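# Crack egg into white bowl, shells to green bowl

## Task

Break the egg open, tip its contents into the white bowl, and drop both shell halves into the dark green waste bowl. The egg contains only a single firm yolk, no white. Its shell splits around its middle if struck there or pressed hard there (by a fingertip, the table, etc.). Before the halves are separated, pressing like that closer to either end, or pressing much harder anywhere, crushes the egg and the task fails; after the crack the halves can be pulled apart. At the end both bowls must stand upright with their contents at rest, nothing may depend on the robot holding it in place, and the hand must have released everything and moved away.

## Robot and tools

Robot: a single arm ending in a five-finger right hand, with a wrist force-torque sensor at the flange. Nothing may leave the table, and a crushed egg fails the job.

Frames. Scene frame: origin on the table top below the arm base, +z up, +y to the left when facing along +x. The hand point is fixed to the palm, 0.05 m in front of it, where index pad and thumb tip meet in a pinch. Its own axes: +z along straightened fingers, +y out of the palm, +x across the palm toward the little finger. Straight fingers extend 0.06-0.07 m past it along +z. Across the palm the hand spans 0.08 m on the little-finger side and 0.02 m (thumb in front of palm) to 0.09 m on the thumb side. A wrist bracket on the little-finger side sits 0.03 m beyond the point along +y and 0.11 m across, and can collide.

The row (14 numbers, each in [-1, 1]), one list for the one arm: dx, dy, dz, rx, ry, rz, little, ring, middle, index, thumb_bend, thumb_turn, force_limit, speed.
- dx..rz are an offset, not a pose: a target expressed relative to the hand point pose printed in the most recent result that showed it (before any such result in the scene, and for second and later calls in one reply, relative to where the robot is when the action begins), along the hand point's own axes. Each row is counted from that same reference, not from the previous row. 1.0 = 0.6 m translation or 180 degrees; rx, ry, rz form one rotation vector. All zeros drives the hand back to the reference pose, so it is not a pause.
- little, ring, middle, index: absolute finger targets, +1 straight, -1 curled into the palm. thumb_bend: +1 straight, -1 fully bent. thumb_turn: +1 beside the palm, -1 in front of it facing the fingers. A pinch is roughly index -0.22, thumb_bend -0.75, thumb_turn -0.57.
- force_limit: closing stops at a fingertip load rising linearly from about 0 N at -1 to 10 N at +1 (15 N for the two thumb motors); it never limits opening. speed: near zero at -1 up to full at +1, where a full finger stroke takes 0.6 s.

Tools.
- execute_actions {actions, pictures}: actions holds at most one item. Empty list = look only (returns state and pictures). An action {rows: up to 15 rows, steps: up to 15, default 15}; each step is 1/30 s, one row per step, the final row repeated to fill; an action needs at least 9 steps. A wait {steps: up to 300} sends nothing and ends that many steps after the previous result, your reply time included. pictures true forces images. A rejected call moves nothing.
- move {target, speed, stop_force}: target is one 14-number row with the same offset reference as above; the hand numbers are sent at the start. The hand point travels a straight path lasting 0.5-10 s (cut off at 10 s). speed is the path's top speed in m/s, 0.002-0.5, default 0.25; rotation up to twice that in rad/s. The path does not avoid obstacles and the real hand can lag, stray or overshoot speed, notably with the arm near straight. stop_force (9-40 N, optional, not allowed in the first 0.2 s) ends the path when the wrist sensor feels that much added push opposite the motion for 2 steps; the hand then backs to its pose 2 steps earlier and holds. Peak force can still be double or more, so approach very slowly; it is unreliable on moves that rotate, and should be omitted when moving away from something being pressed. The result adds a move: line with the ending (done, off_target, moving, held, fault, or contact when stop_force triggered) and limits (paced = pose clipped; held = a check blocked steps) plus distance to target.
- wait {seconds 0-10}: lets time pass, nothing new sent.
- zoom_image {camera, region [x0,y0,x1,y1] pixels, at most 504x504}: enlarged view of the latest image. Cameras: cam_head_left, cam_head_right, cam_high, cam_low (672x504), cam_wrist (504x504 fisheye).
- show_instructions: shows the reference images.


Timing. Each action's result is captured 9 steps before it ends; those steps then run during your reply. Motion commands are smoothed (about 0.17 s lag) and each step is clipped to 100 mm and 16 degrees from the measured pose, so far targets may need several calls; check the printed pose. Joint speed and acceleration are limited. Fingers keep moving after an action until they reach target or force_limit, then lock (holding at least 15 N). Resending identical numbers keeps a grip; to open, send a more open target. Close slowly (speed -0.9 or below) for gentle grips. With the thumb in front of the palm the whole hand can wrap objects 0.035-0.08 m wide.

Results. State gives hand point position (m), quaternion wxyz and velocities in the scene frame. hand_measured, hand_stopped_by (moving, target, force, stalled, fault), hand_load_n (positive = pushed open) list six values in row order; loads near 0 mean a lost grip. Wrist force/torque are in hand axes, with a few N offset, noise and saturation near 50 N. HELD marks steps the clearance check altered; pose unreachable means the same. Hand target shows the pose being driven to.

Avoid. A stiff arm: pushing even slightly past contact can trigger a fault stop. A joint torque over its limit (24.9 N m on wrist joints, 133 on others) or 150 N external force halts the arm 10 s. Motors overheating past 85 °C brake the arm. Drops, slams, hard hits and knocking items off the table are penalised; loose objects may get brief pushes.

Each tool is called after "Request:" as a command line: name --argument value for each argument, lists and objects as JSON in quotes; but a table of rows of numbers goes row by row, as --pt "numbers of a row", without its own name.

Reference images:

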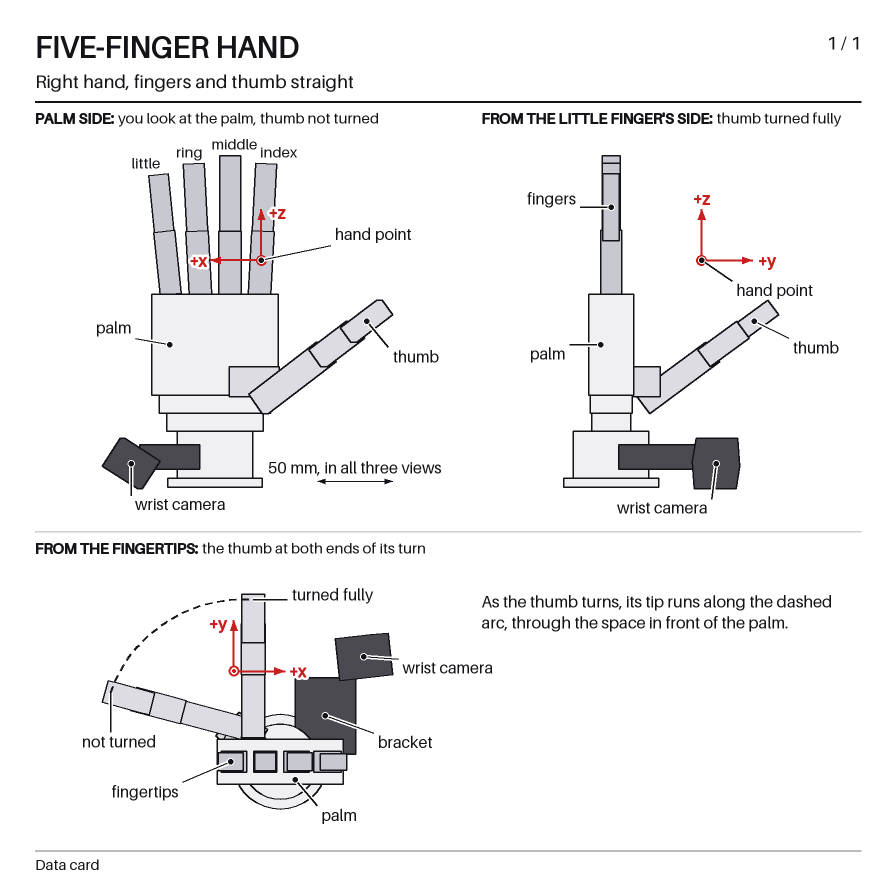

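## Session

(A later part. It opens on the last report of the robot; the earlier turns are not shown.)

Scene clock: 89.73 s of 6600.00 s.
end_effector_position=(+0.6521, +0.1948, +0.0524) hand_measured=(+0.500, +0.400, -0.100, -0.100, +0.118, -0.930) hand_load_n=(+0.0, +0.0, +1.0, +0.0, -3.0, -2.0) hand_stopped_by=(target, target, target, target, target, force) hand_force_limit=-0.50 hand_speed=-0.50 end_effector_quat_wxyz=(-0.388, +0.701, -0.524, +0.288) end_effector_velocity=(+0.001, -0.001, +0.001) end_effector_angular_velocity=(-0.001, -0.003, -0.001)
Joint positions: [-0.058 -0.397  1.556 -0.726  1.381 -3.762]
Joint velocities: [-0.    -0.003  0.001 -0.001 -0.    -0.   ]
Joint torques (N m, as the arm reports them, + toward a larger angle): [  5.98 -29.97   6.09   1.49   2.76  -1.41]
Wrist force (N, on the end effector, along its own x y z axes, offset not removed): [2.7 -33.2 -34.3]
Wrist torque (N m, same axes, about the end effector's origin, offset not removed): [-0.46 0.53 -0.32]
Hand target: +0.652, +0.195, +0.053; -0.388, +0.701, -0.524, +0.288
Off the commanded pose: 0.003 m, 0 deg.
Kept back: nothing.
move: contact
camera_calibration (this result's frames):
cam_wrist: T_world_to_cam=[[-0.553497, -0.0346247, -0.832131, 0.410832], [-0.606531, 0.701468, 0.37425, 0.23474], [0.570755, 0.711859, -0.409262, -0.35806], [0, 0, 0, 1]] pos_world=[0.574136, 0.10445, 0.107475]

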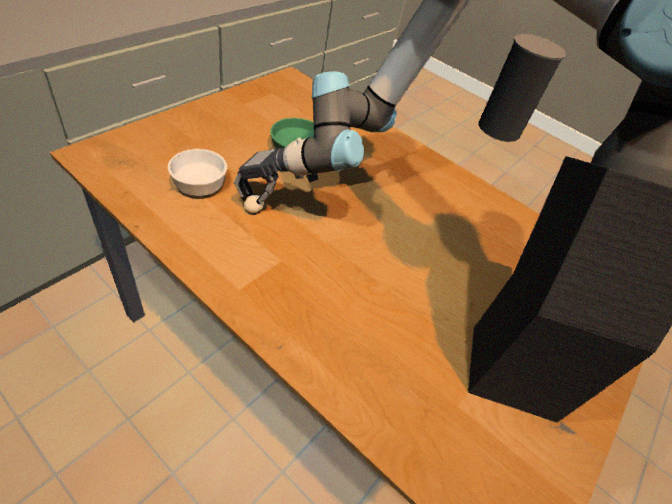

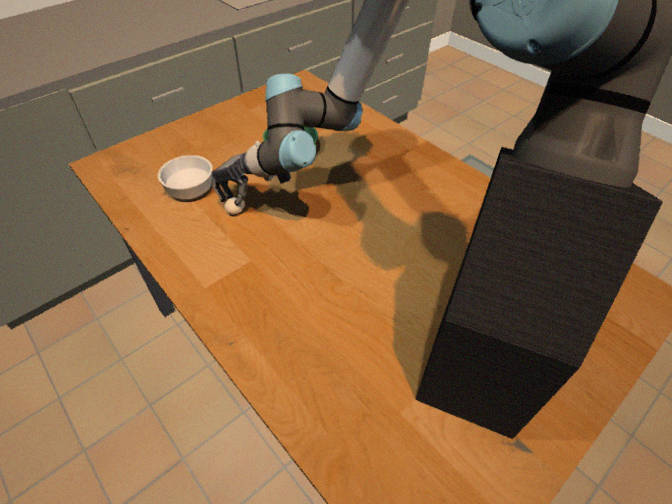

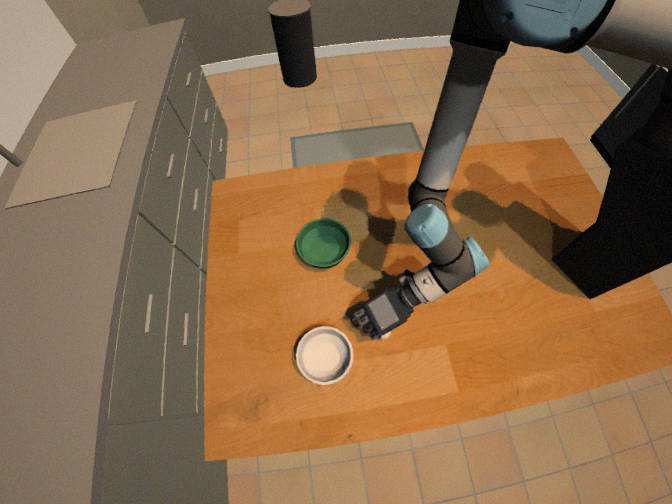

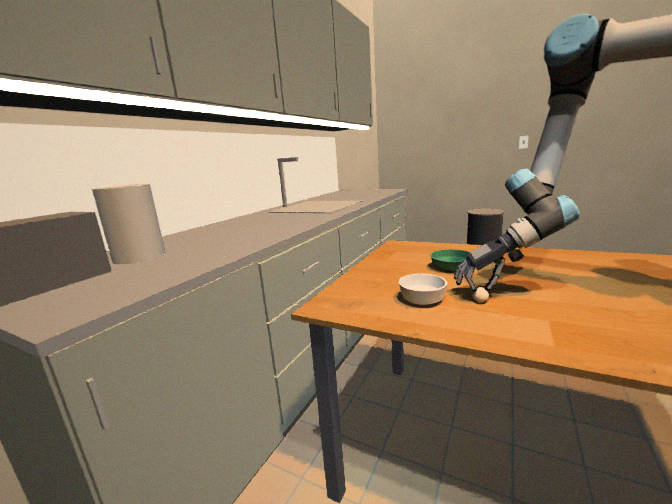

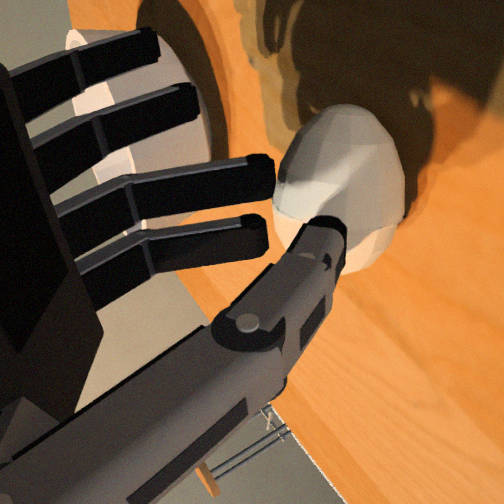

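Request:
move --target '[0,-0.0008,-0.0005,0,0,0,0.5,0.4,-0.1,0.2,0.12,-0.78,-0.5,-0.9]' --speed 0.002

Request:
zoom_image --camera "cam_wrist" --region '[250, 80, 450, 300]'

Scene clock: 92.13 s of 6600.00 s.
end_effector_position=(+0.6521, +0.1948, +0.0530) hand_measured=(+0.500, +0.400, -0.100, +0.200, +0.120, -0.780) hand_load_n=(+0.0, +0.0, +0.5, +0.0, -1.5, -0.5) hand_stopped_by=(target, target, target, target, target, target) hand_force_limit=-0.50 hand_speed=-0.90 end_effector_quat_wxyz=(-0.388, +0.701, -0.524, +0.288) end_effector_velocity=(+0.001, -0.001, +0.000) end_effector_angular_velocity=(-0.001, -0.001, -0.001)
Joint positions: [-0.057 -0.398  1.557 -0.725  1.381 -3.762]
Joint velocities: [ 0.    -0.001 -0.    -0.     0.001  0.   ]
Joint torques (N m, as the arm reports them, + toward a larger angle): [ 31.38 -38.03   3.95   1.68   2.07   1.15]
Wrist force (N, on the end effector, along its own x y z axes, offset not removed): [1.8 -14.8 -13.8]
Wrist torque (N m, same axes, about the end effector's origin, offset not removed): [-0.12 0.28 -0.26]
Hand target: +0.652, +0.195, +0.053; -0.388, +0.701, -0.524, +0.288
Off the commanded pose: 0.000 m, 0 deg.
Kept back: nothing.
move: done
camera_calibration (this result's frames):
cam_wrist: T_world_to_cam=[[-0.553529, -0.0346255, -0.83211, 0.411313], [-0.606522, 0.701461, 0.374276, 0.234515], [0.570733, 0.711866, -0.40928, -0.35781], [0, 0, 0, 1]] pos_world=[0.574126, 0.104451, 0.108039]

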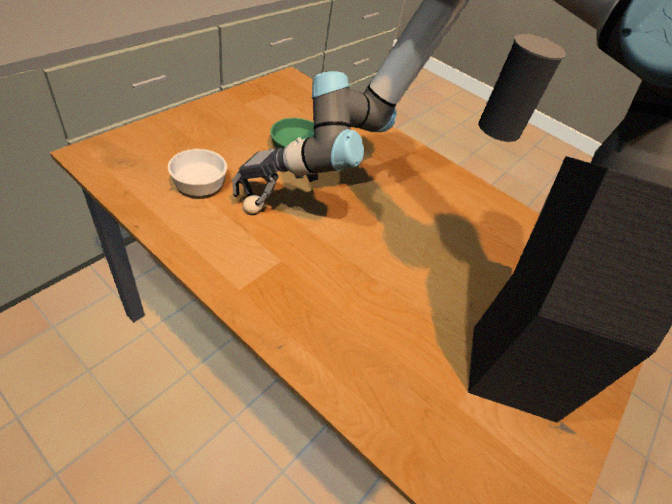

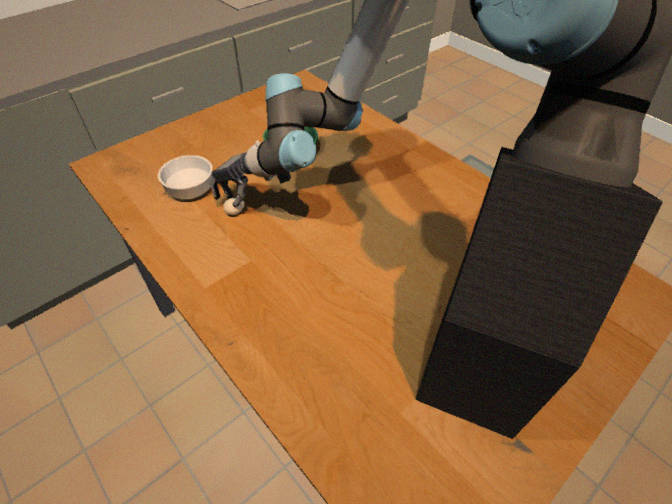

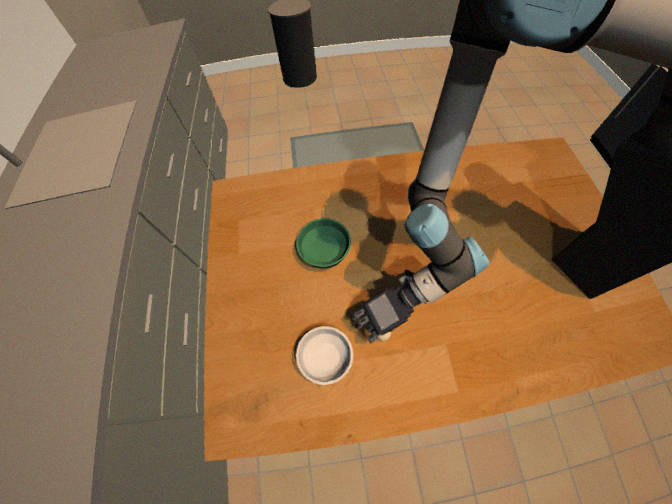

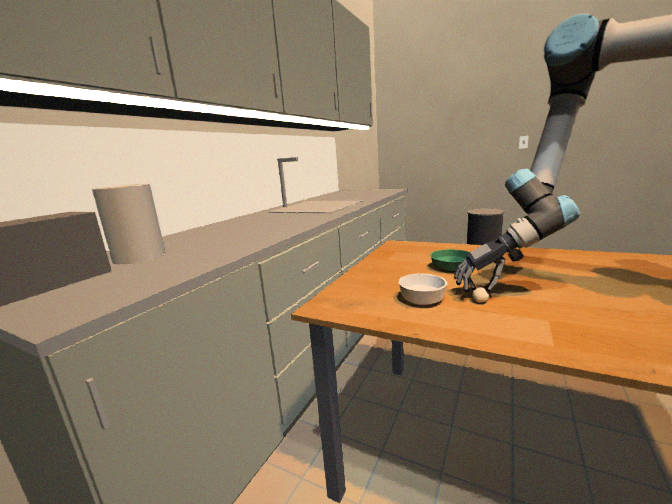

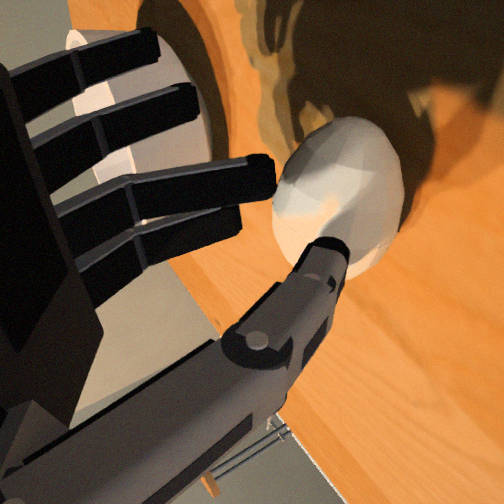

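Region (250, 80, 450, 300) of cam_wrist's 504x504 image, scaled by 2.291, with more detail than that image has; it fills the left 458 columns of this view, and the rest is white.

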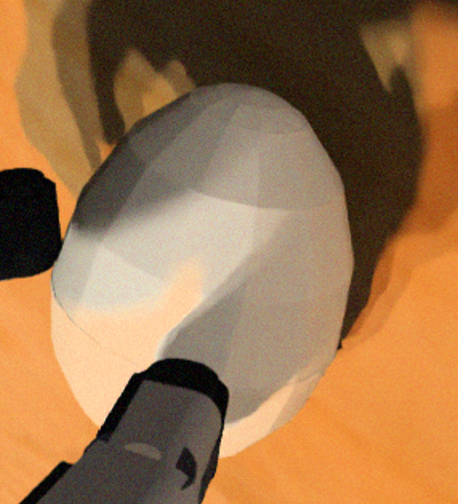

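Request:
move --target '[0,-0.03,-0.02,0,0,0,0.5,0.4,-0.1,0.2,0.12,-0.78,-0.5,-0.9]' --speed 0.02

Request:
move --target '[0,-0.03,-0.03,0,-0.28,-0.18,0.5,0.4,-0.13,-0.13,0.0,-0.99,-0.5,-0.5]'

Scene clock: 94.03 s of 6600.00 s.
end_effector_position=(+0.6516, +0.1945, +0.0744) hand_measured=(+0.500, +0.400, -0.100, +0.200, +0.120, -0.780) hand_load_n=(+0.0, +0.0, +0.0, +0.0, +0.0, +0.0) hand_stopped_by=(target, target, target, target, target, target) hand_force_limit=-0.50 hand_speed=-0.90 end_effector_quat_wxyz=(-0.388, +0.701, -0.524, +0.288) end_effector_velocity=(-0.001, +0.000, +0.002) end_effector_angular_velocity=(+0.000, +0.001, +0.001)
Joint positions: [-0.041 -0.443  1.592 -0.717  1.396 -3.755]
Joint velocities: [ 0.002 -0.005  0.004  0.001  0.001  0.001]
Joint torques (N m, as the arm reports them, + toward a larger angle): [ 36.13 -49.56   5.95   2.01   1.36   1.66]
Wrist force (N, on the end effector, along its own x y z axes, offset not removed): [5.7 1.5 2.2]
Wrist torque (N m, same axes, about the end effector's origin, offset not removed): [0.06 -0.70 0.36]
Hand target: +0.652, +0.195, +0.075; -0.388, +0.701, -0.524, +0.288
Off the commanded pose: 0.000 m, 0 deg.
Kept back: nothing.
move: done
camera_calibration (this result's frames):
cam_wrist: T_world_to_cam=[[-0.553521, -0.0346079, -0.832116, 0.428821], [-0.606522, 0.701458, 0.374283, 0.22641], [0.570741, 0.71187, -0.409262, -0.348617], [0, 0, 0, 1]] pos_world=[0.573654, 0.104193, 0.129411]

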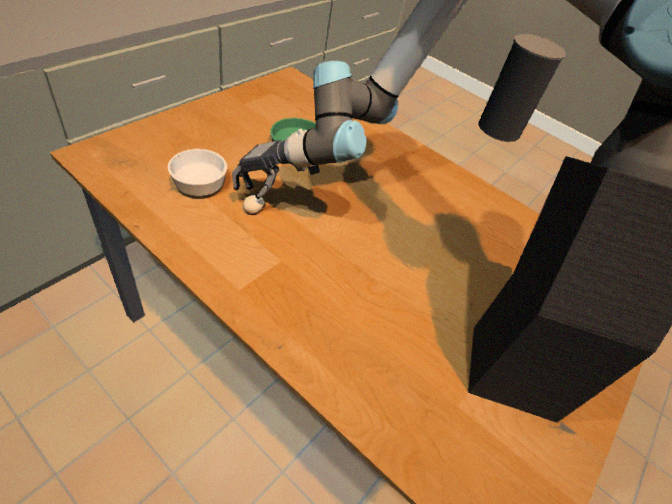

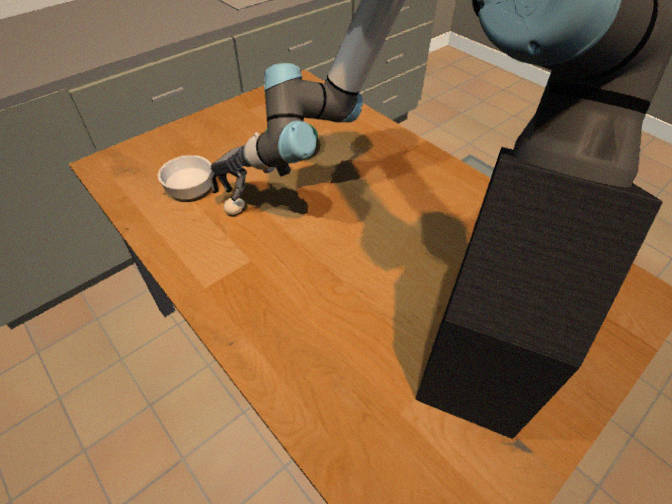

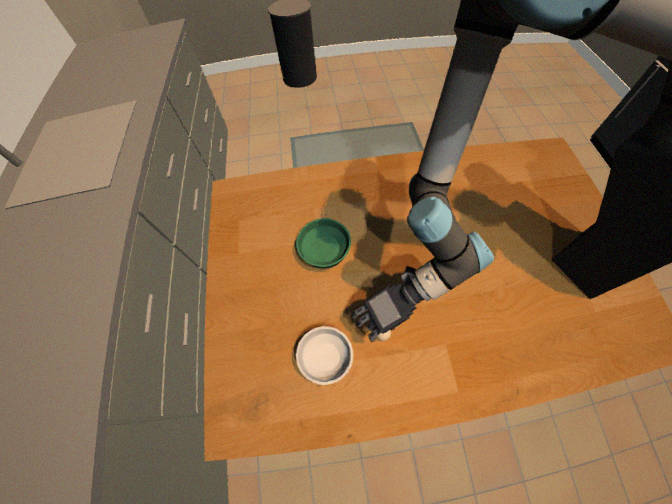

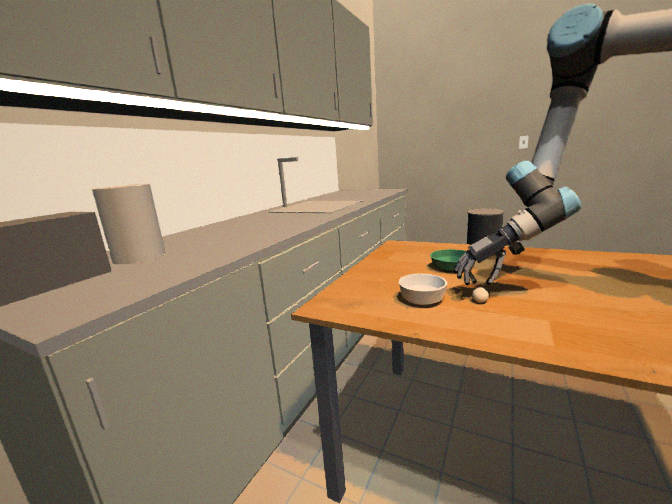

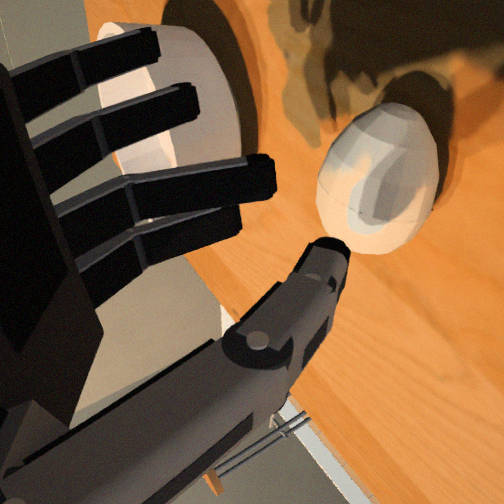

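Scene clock: 96.70 s of 6600.00 s.
end_effector_position=(+0.6461, +0.1930, +0.0988) hand_measured=(+0.500, +0.400, -0.130, -0.130, +0.000, -0.990) hand_load_n=(+0.0, +0.0, +0.0, +0.0, +0.0, +0.0) hand_stopped_by=(target, target, target, target, target, target) hand_force_limit=-0.50 hand_speed=-0.50 end_effector_quat_wxyz=(-0.479, +0.870, -0.102, +0.060) end_effector_velocity=(-0.000, +0.000, -0.001) end_effector_angular_velocity=(+0.001, +0.005, +0.014)
Joint positions: [-0.123 -0.202  0.836  0.68   0.941 -4.794]
Joint velocities: [ 0.001  0.013 -0.026  0.03   0.002 -0.013]
Joint torques (N m, as the arm reports them, + toward a larger angle): [ 39.22 -42.81 -11.84   3.65   1.    -1.37]
Wrist force (N, on the end effector, along its own x y z axes, offset not removed): [1.1 -1.0 1.9]
Wrist torque (N m, same axes, about the end effector's origin, offset not removed): [-0.35 -0.16 -0.13]
Hand target: +0.646, +0.193, +0.099; -0.479, +0.870, -0.101, +0.060
Off the commanded pose: 0.000 m, 0 deg.
Kept back: nothing.
move: done
camera_calibration (this result's frames):
cam_wrist: T_world_to_cam=[[-0.239534, -0.49965, -0.83245, 0.332975], [-0.914784, -0.171095, 0.365919, 0.583377], [-0.32526, 0.849162, -0.416089, 0.218714], [0, 0, 0, 1]] pos_world=[0.684561, 0.0804602, 0.154721]

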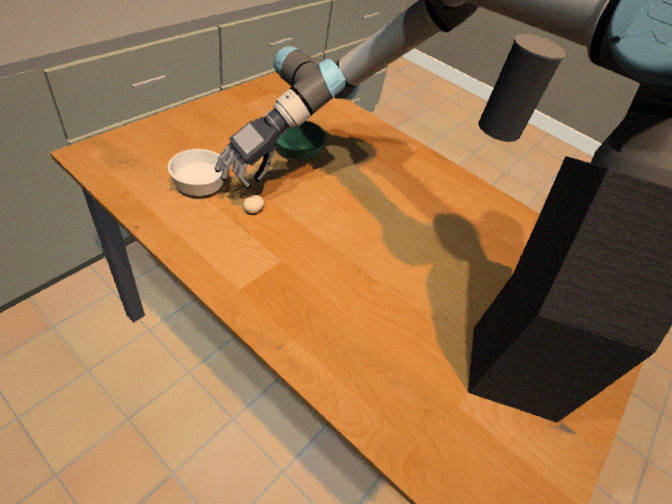

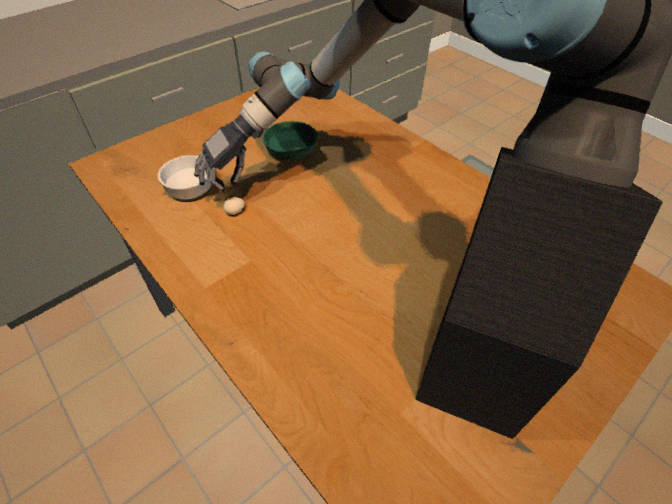

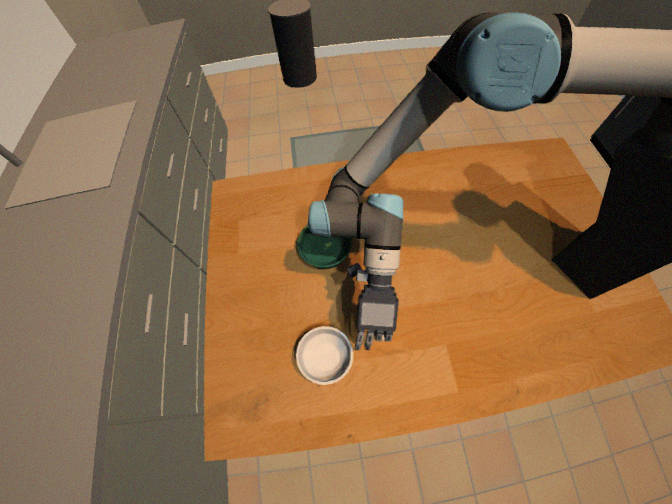

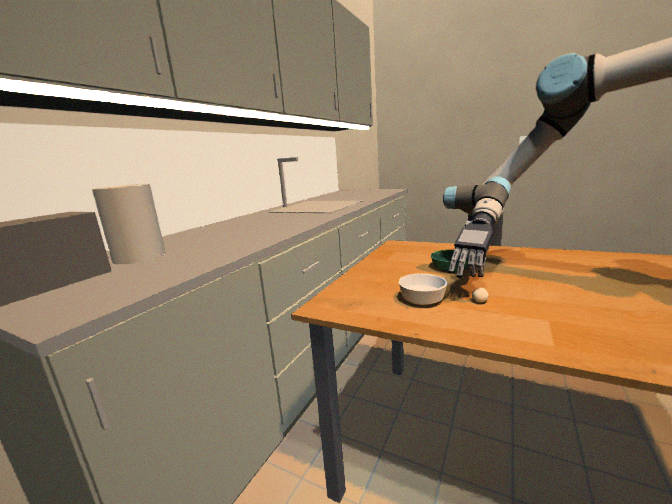

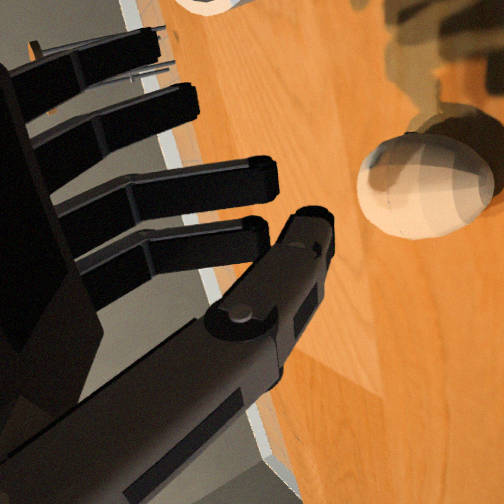

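Request:
execute_actions --actions '[]'

Scene clock: 97.87 s of 6600.00 s.
end_effector_position=(+0.6461, +0.1930, +0.0988) hand_measured=(+0.500, +0.400, -0.130, -0.130, +0.000, -0.990) hand_load_n=(+0.0, +0.0, +0.0, +0.0, +0.0, +0.0) hand_stopped_by=(target, target, target, target, target, target) hand_force_limit=-0.50 hand_speed=-0.50 end_effector_quat_wxyz=(-0.479, +0.870, -0.101, +0.060) end_effector_velocity=(+0.000, -0.000, +0.000) end_effector_angular_velocity=(-0.001, -0.001, -0.000)
Joint positions: [-0.123 -0.201  0.833  0.684  0.941 -4.796]
Joint velocities: [-0.    -0.001 -0.     0.     0.    -0.   ]
Joint torques (N m, as the arm reports them, + toward a larger angle): [ 39.38 -41.67 -12.81   3.79   1.09  -1.48]
Wrist force (N, on the end effector, along its own x y z axes, offset not removed): [-3.1 -1.2 -0.7]
Wrist torque (N m, same axes, about the end effector's origin, offset not removed): [-0.18 0.64 -0.33]
Hand target: +0.646, +0.193, +0.099; -0.479, +0.870, -0.101, +0.060
Off the commanded pose: 0.000 m, 0 deg.
Kept back: nothing.
Steps of this call (steps 1 to 35: nothing new was sent). Readings (end_effector_position | what the end effector reports):
1: (+0.6461, +0.1930, +0.0988) | hand_measured=(+0.500, +0.400, -0.130, -0.130, +0.000, -0.990) hand_load_n=(+0.0, +0.0, +0.0, +0.0, +0.0, +0.0) hand_stopped_by=(target, target, target, target, target, target) hand_force_limit=-0.50 hand_speed=-0.50
2: (+0.6461, +0.1930, +0.0988) | hand_measured=(+0.500, +0.400, -0.130, -0.130, +0.000, -0.990) hand_load_n=(+0.0, +0.0, +0.0, +0.0, +0.0, +0.0) hand_stopped_by=(target, target, target, target, target, target) hand_force_limit=-0.50 hand_speed=-0.50
4: (+0.6461, +0.1930, +0.0988) | hand_measured=(+0.500, +0.400, -0.130, -0.130, +0.000, -0.990) hand_load_n=(+0.0, +0.0, +0.0, +0.0, +0.0, +0.0) hand_stopped_by=(target, target, target, target, target, target) hand_force_limit=-0.50 hand_speed=-0.50
8: (+0.6461, +0.1930, +0.0988) | hand_measured=(+0.500, +0.400, -0.130, -0.130, +0.000, -0.990) hand_load_n=(+0.0, +0.0, +0.0, +0.0, +0.0, +0.0) hand_stopped_by=(target, target, target, target, target, target) hand_force_limit=-0.50 hand_speed=-0.50
35: the state above
camera_calibration (this result's frames):
cam_wrist: T_world_to_cam=[[-0.239199, -0.499874, -0.832412, 0.332787], [-0.914324, -0.172577, 0.366372, 0.583358], [-0.326795, 0.84873, -0.415767, 0.219764], [0, 0, 0, 1]] pos_world=[0.684798, 0.0805057, 0.15466]

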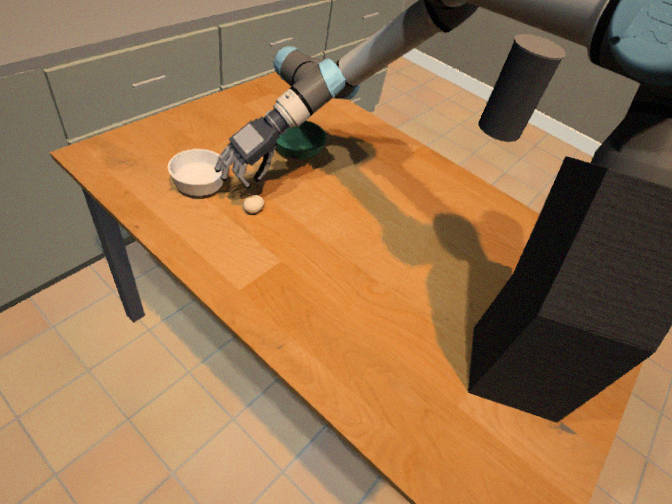

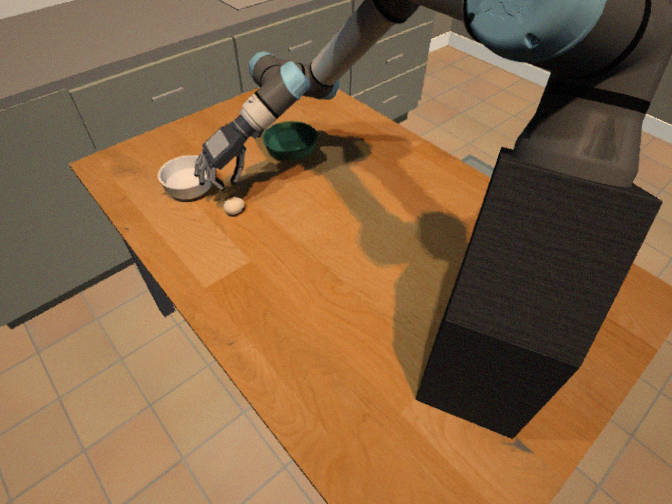

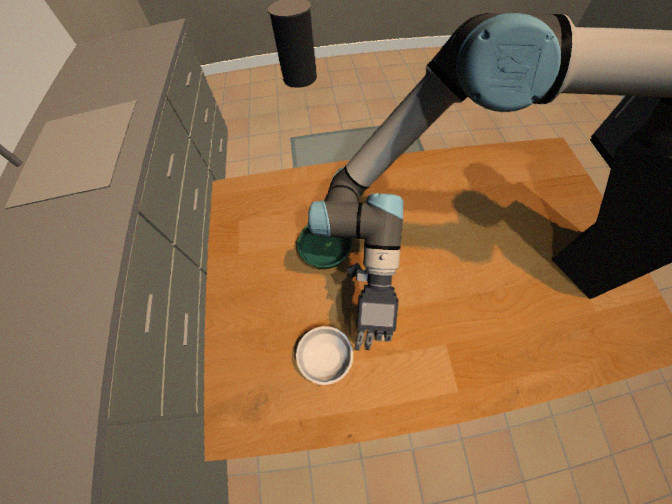

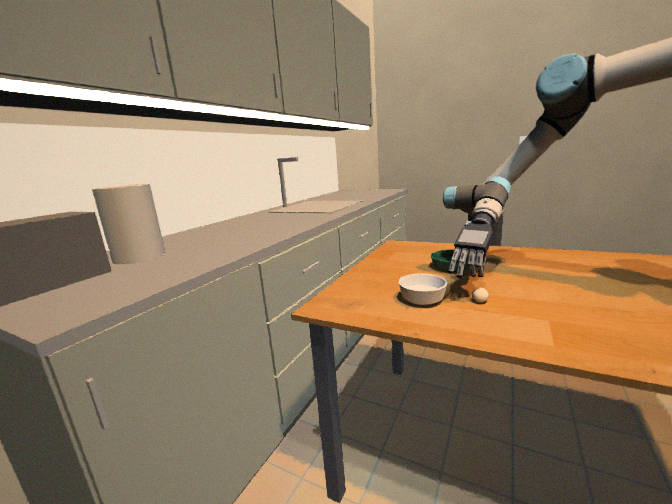

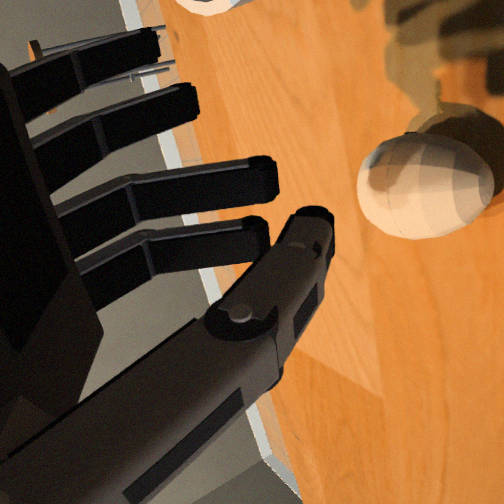

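Request:
move --target '[-0.022,0.054,0.024,0,0,0,0.2,0.2,-0.13,-0.13,0,-0.99,-0.5,-0.5]' --speed 0.04

Request:
move --target '[0,0.028,0.018,0,0,0,0.2,0.2,-0.13,-0.13,0,-0.99,-0.5,-0.5]' --speed 0.003 --stop_force 14

Scene clock: 99.73 s of 6600.00 s.
end_effector_position=(+0.6323, +0.1911, +0.0639) hand_measured=(+0.200, +0.200, -0.130, -0.130, +0.000, -0.990) hand_load_n=(+0.0, +0.0, +0.0, +0.0, +0.0, +0.0) hand_stopped_by=(target, target, target, target, target, target) hand_force_limit=-0.50 hand_speed=-0.50 end_effector_quat_wxyz=(-0.479, +0.870, -0.101, +0.060) end_effector_velocity=(-0.002, +0.001, -0.003) end_effector_angular_velocity=(+0.000, +0.002, +0.001)
Joint positions: [-0.152 -0.147  0.819  0.665  0.934 -4.831]
Joint velocities: [-0.002  0.006 -0.001 -0.001 -0.    -0.002]
Joint torques (N m, as the arm reports them, + toward a larger angle): [ 12.83 -41.54 -13.58   1.09  -3.31  -1.32]
Wrist force (N, on the end effector, along its own x y z axes, offset not removed): [2.2 1.6 3.6]
Wrist torque (N m, same axes, about the end effector's origin, offset not removed): [0.00 -0.48 0.37]
Hand target: +0.632, +0.191, +0.064; -0.479, +0.870, -0.101, +0.060
Off the commanded pose: 0.000 m, 0 deg.
Kept back: nothing.
move: done
camera_calibration (this result's frames):
cam_wrist: T_world_to_cam=[[-0.239194, -0.499906, -0.832394, 0.299487], [-0.914312, -0.172602, 0.366391, 0.583194], [-0.326834, 0.848707, -0.415785, 0.202394], [0, 0, 0, 1]] pos_world=[0.671005, 0.0786022, 0.119766]

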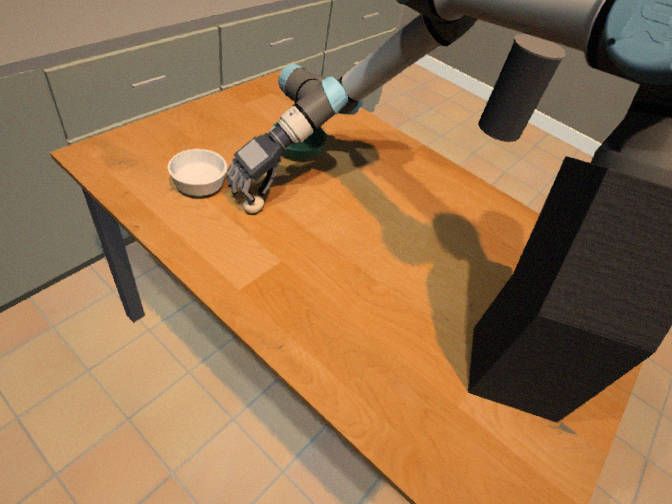

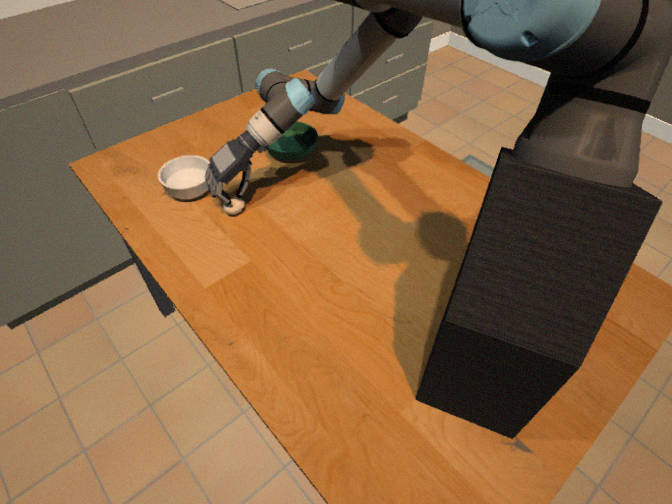

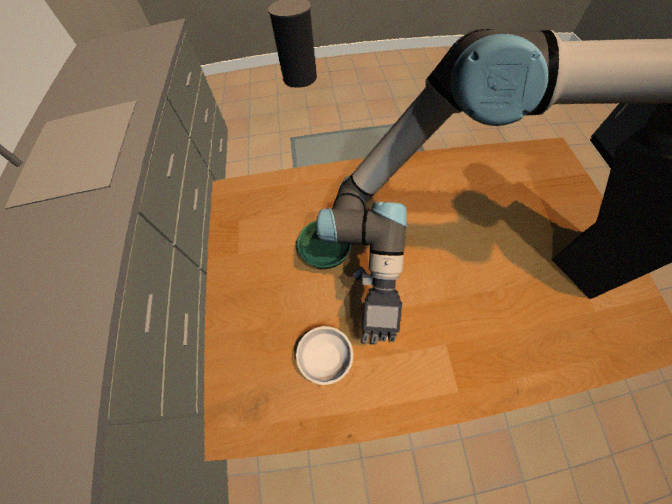

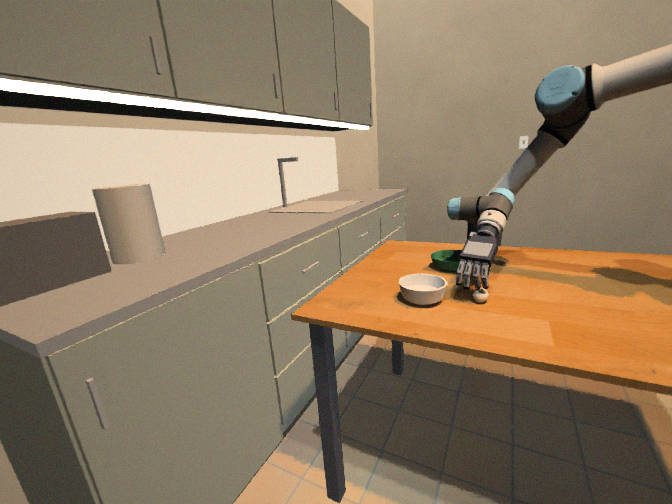

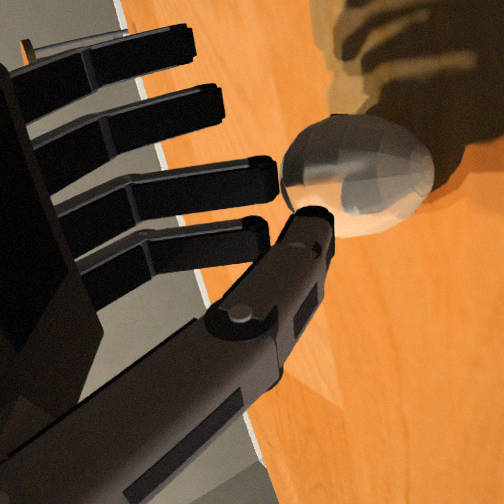

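Scene clock: 101.77 s of 6600.00 s.
end_effector_position=(+0.6324, +0.1911, +0.0589) hand_measured=(+0.200, +0.200, -0.130, -0.130, +0.000, -0.990) hand_load_n=(+0.0, +0.0, -4.0, +0.0, +0.0, +0.0) hand_stopped_by=(target, target, target, target, target, target) hand_force_limit=-0.50 hand_speed=-0.50 end_effector_quat_wxyz=(-0.479, +0.870, -0.101, +0.060) end_effector_velocity=(+0.000, -0.001, +0.001) end_effector_angular_velocity=(-0.001, -0.000, -0.000)
Joint positions: [-0.155 -0.135  0.804  0.669  0.934 -4.834]
Joint velocities: [ 0.    -0.004  0.003  0.     0.001  0.   ]
Joint torques (N m, as the arm reports them, + toward a larger angle): [ 14.15 -46.73  -0.48  -0.1    1.36  -0.05]
Wrist force (N, on the end effector, along its own x y z axes, offset not removed): [3.8 -13.9 -8.6]
Wrist torque (N m, same axes, about the end effector's origin, offset not removed): [0.36 -0.14 0.20]
Hand target: +0.632, +0.191, +0.059; -0.479, +0.870, -0.101, +0.060
Off the commanded pose: 0.015 m, 0 deg.
Kept back: nothing.
move: contact
camera_calibration (this result's frames):
cam_wrist: T_world_to_cam=[[-0.239152, -0.499853, -0.832438, 0.295342], [-0.914314, -0.172666, 0.366355, 0.585079], [-0.326857, 0.848725, -0.415729, 0.200351], [0, 0, 0, 1]] pos_world=[0.671064, 0.0786079, 0.1148]

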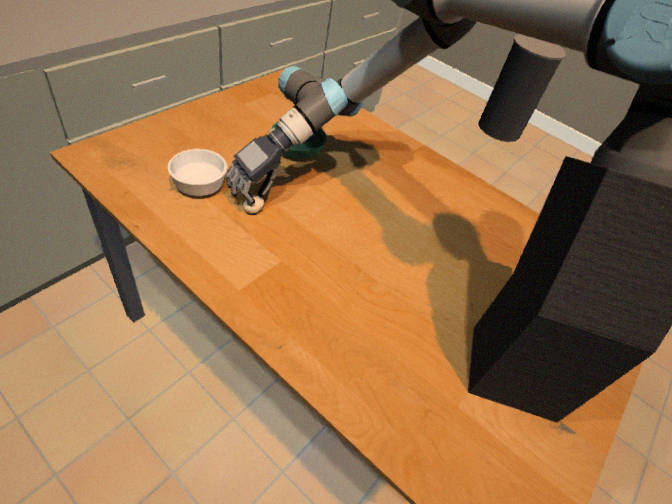

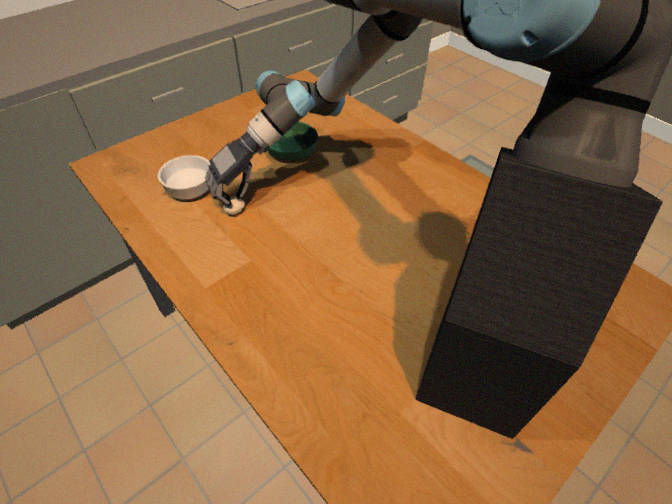

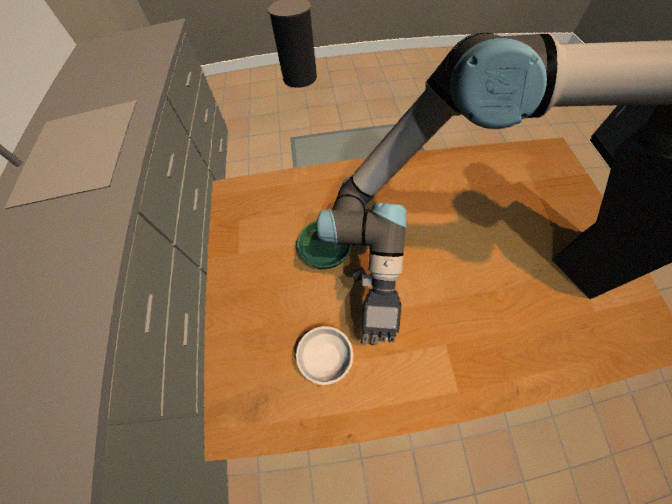

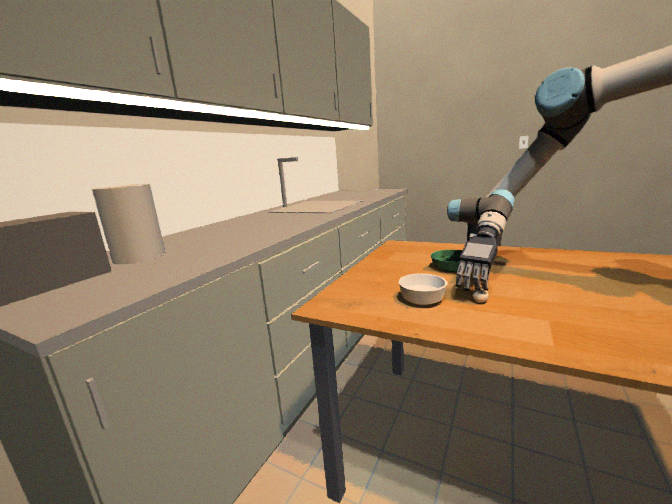

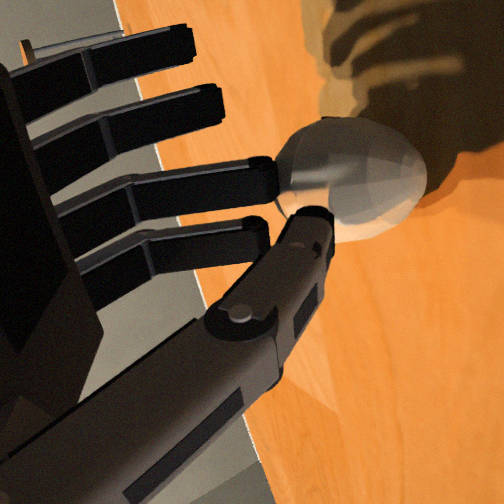

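Request:
zoom_image --camera "cam_head_right" --region '[195,150,285,225]'

Region (195, 150, 285, 225) of cam_head_right's 672x504 image, scaled by 5.600, with more detail than that image has.

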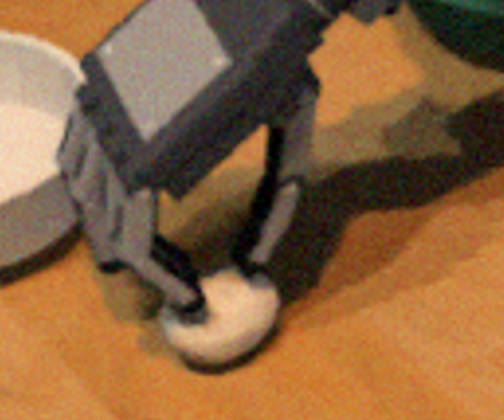

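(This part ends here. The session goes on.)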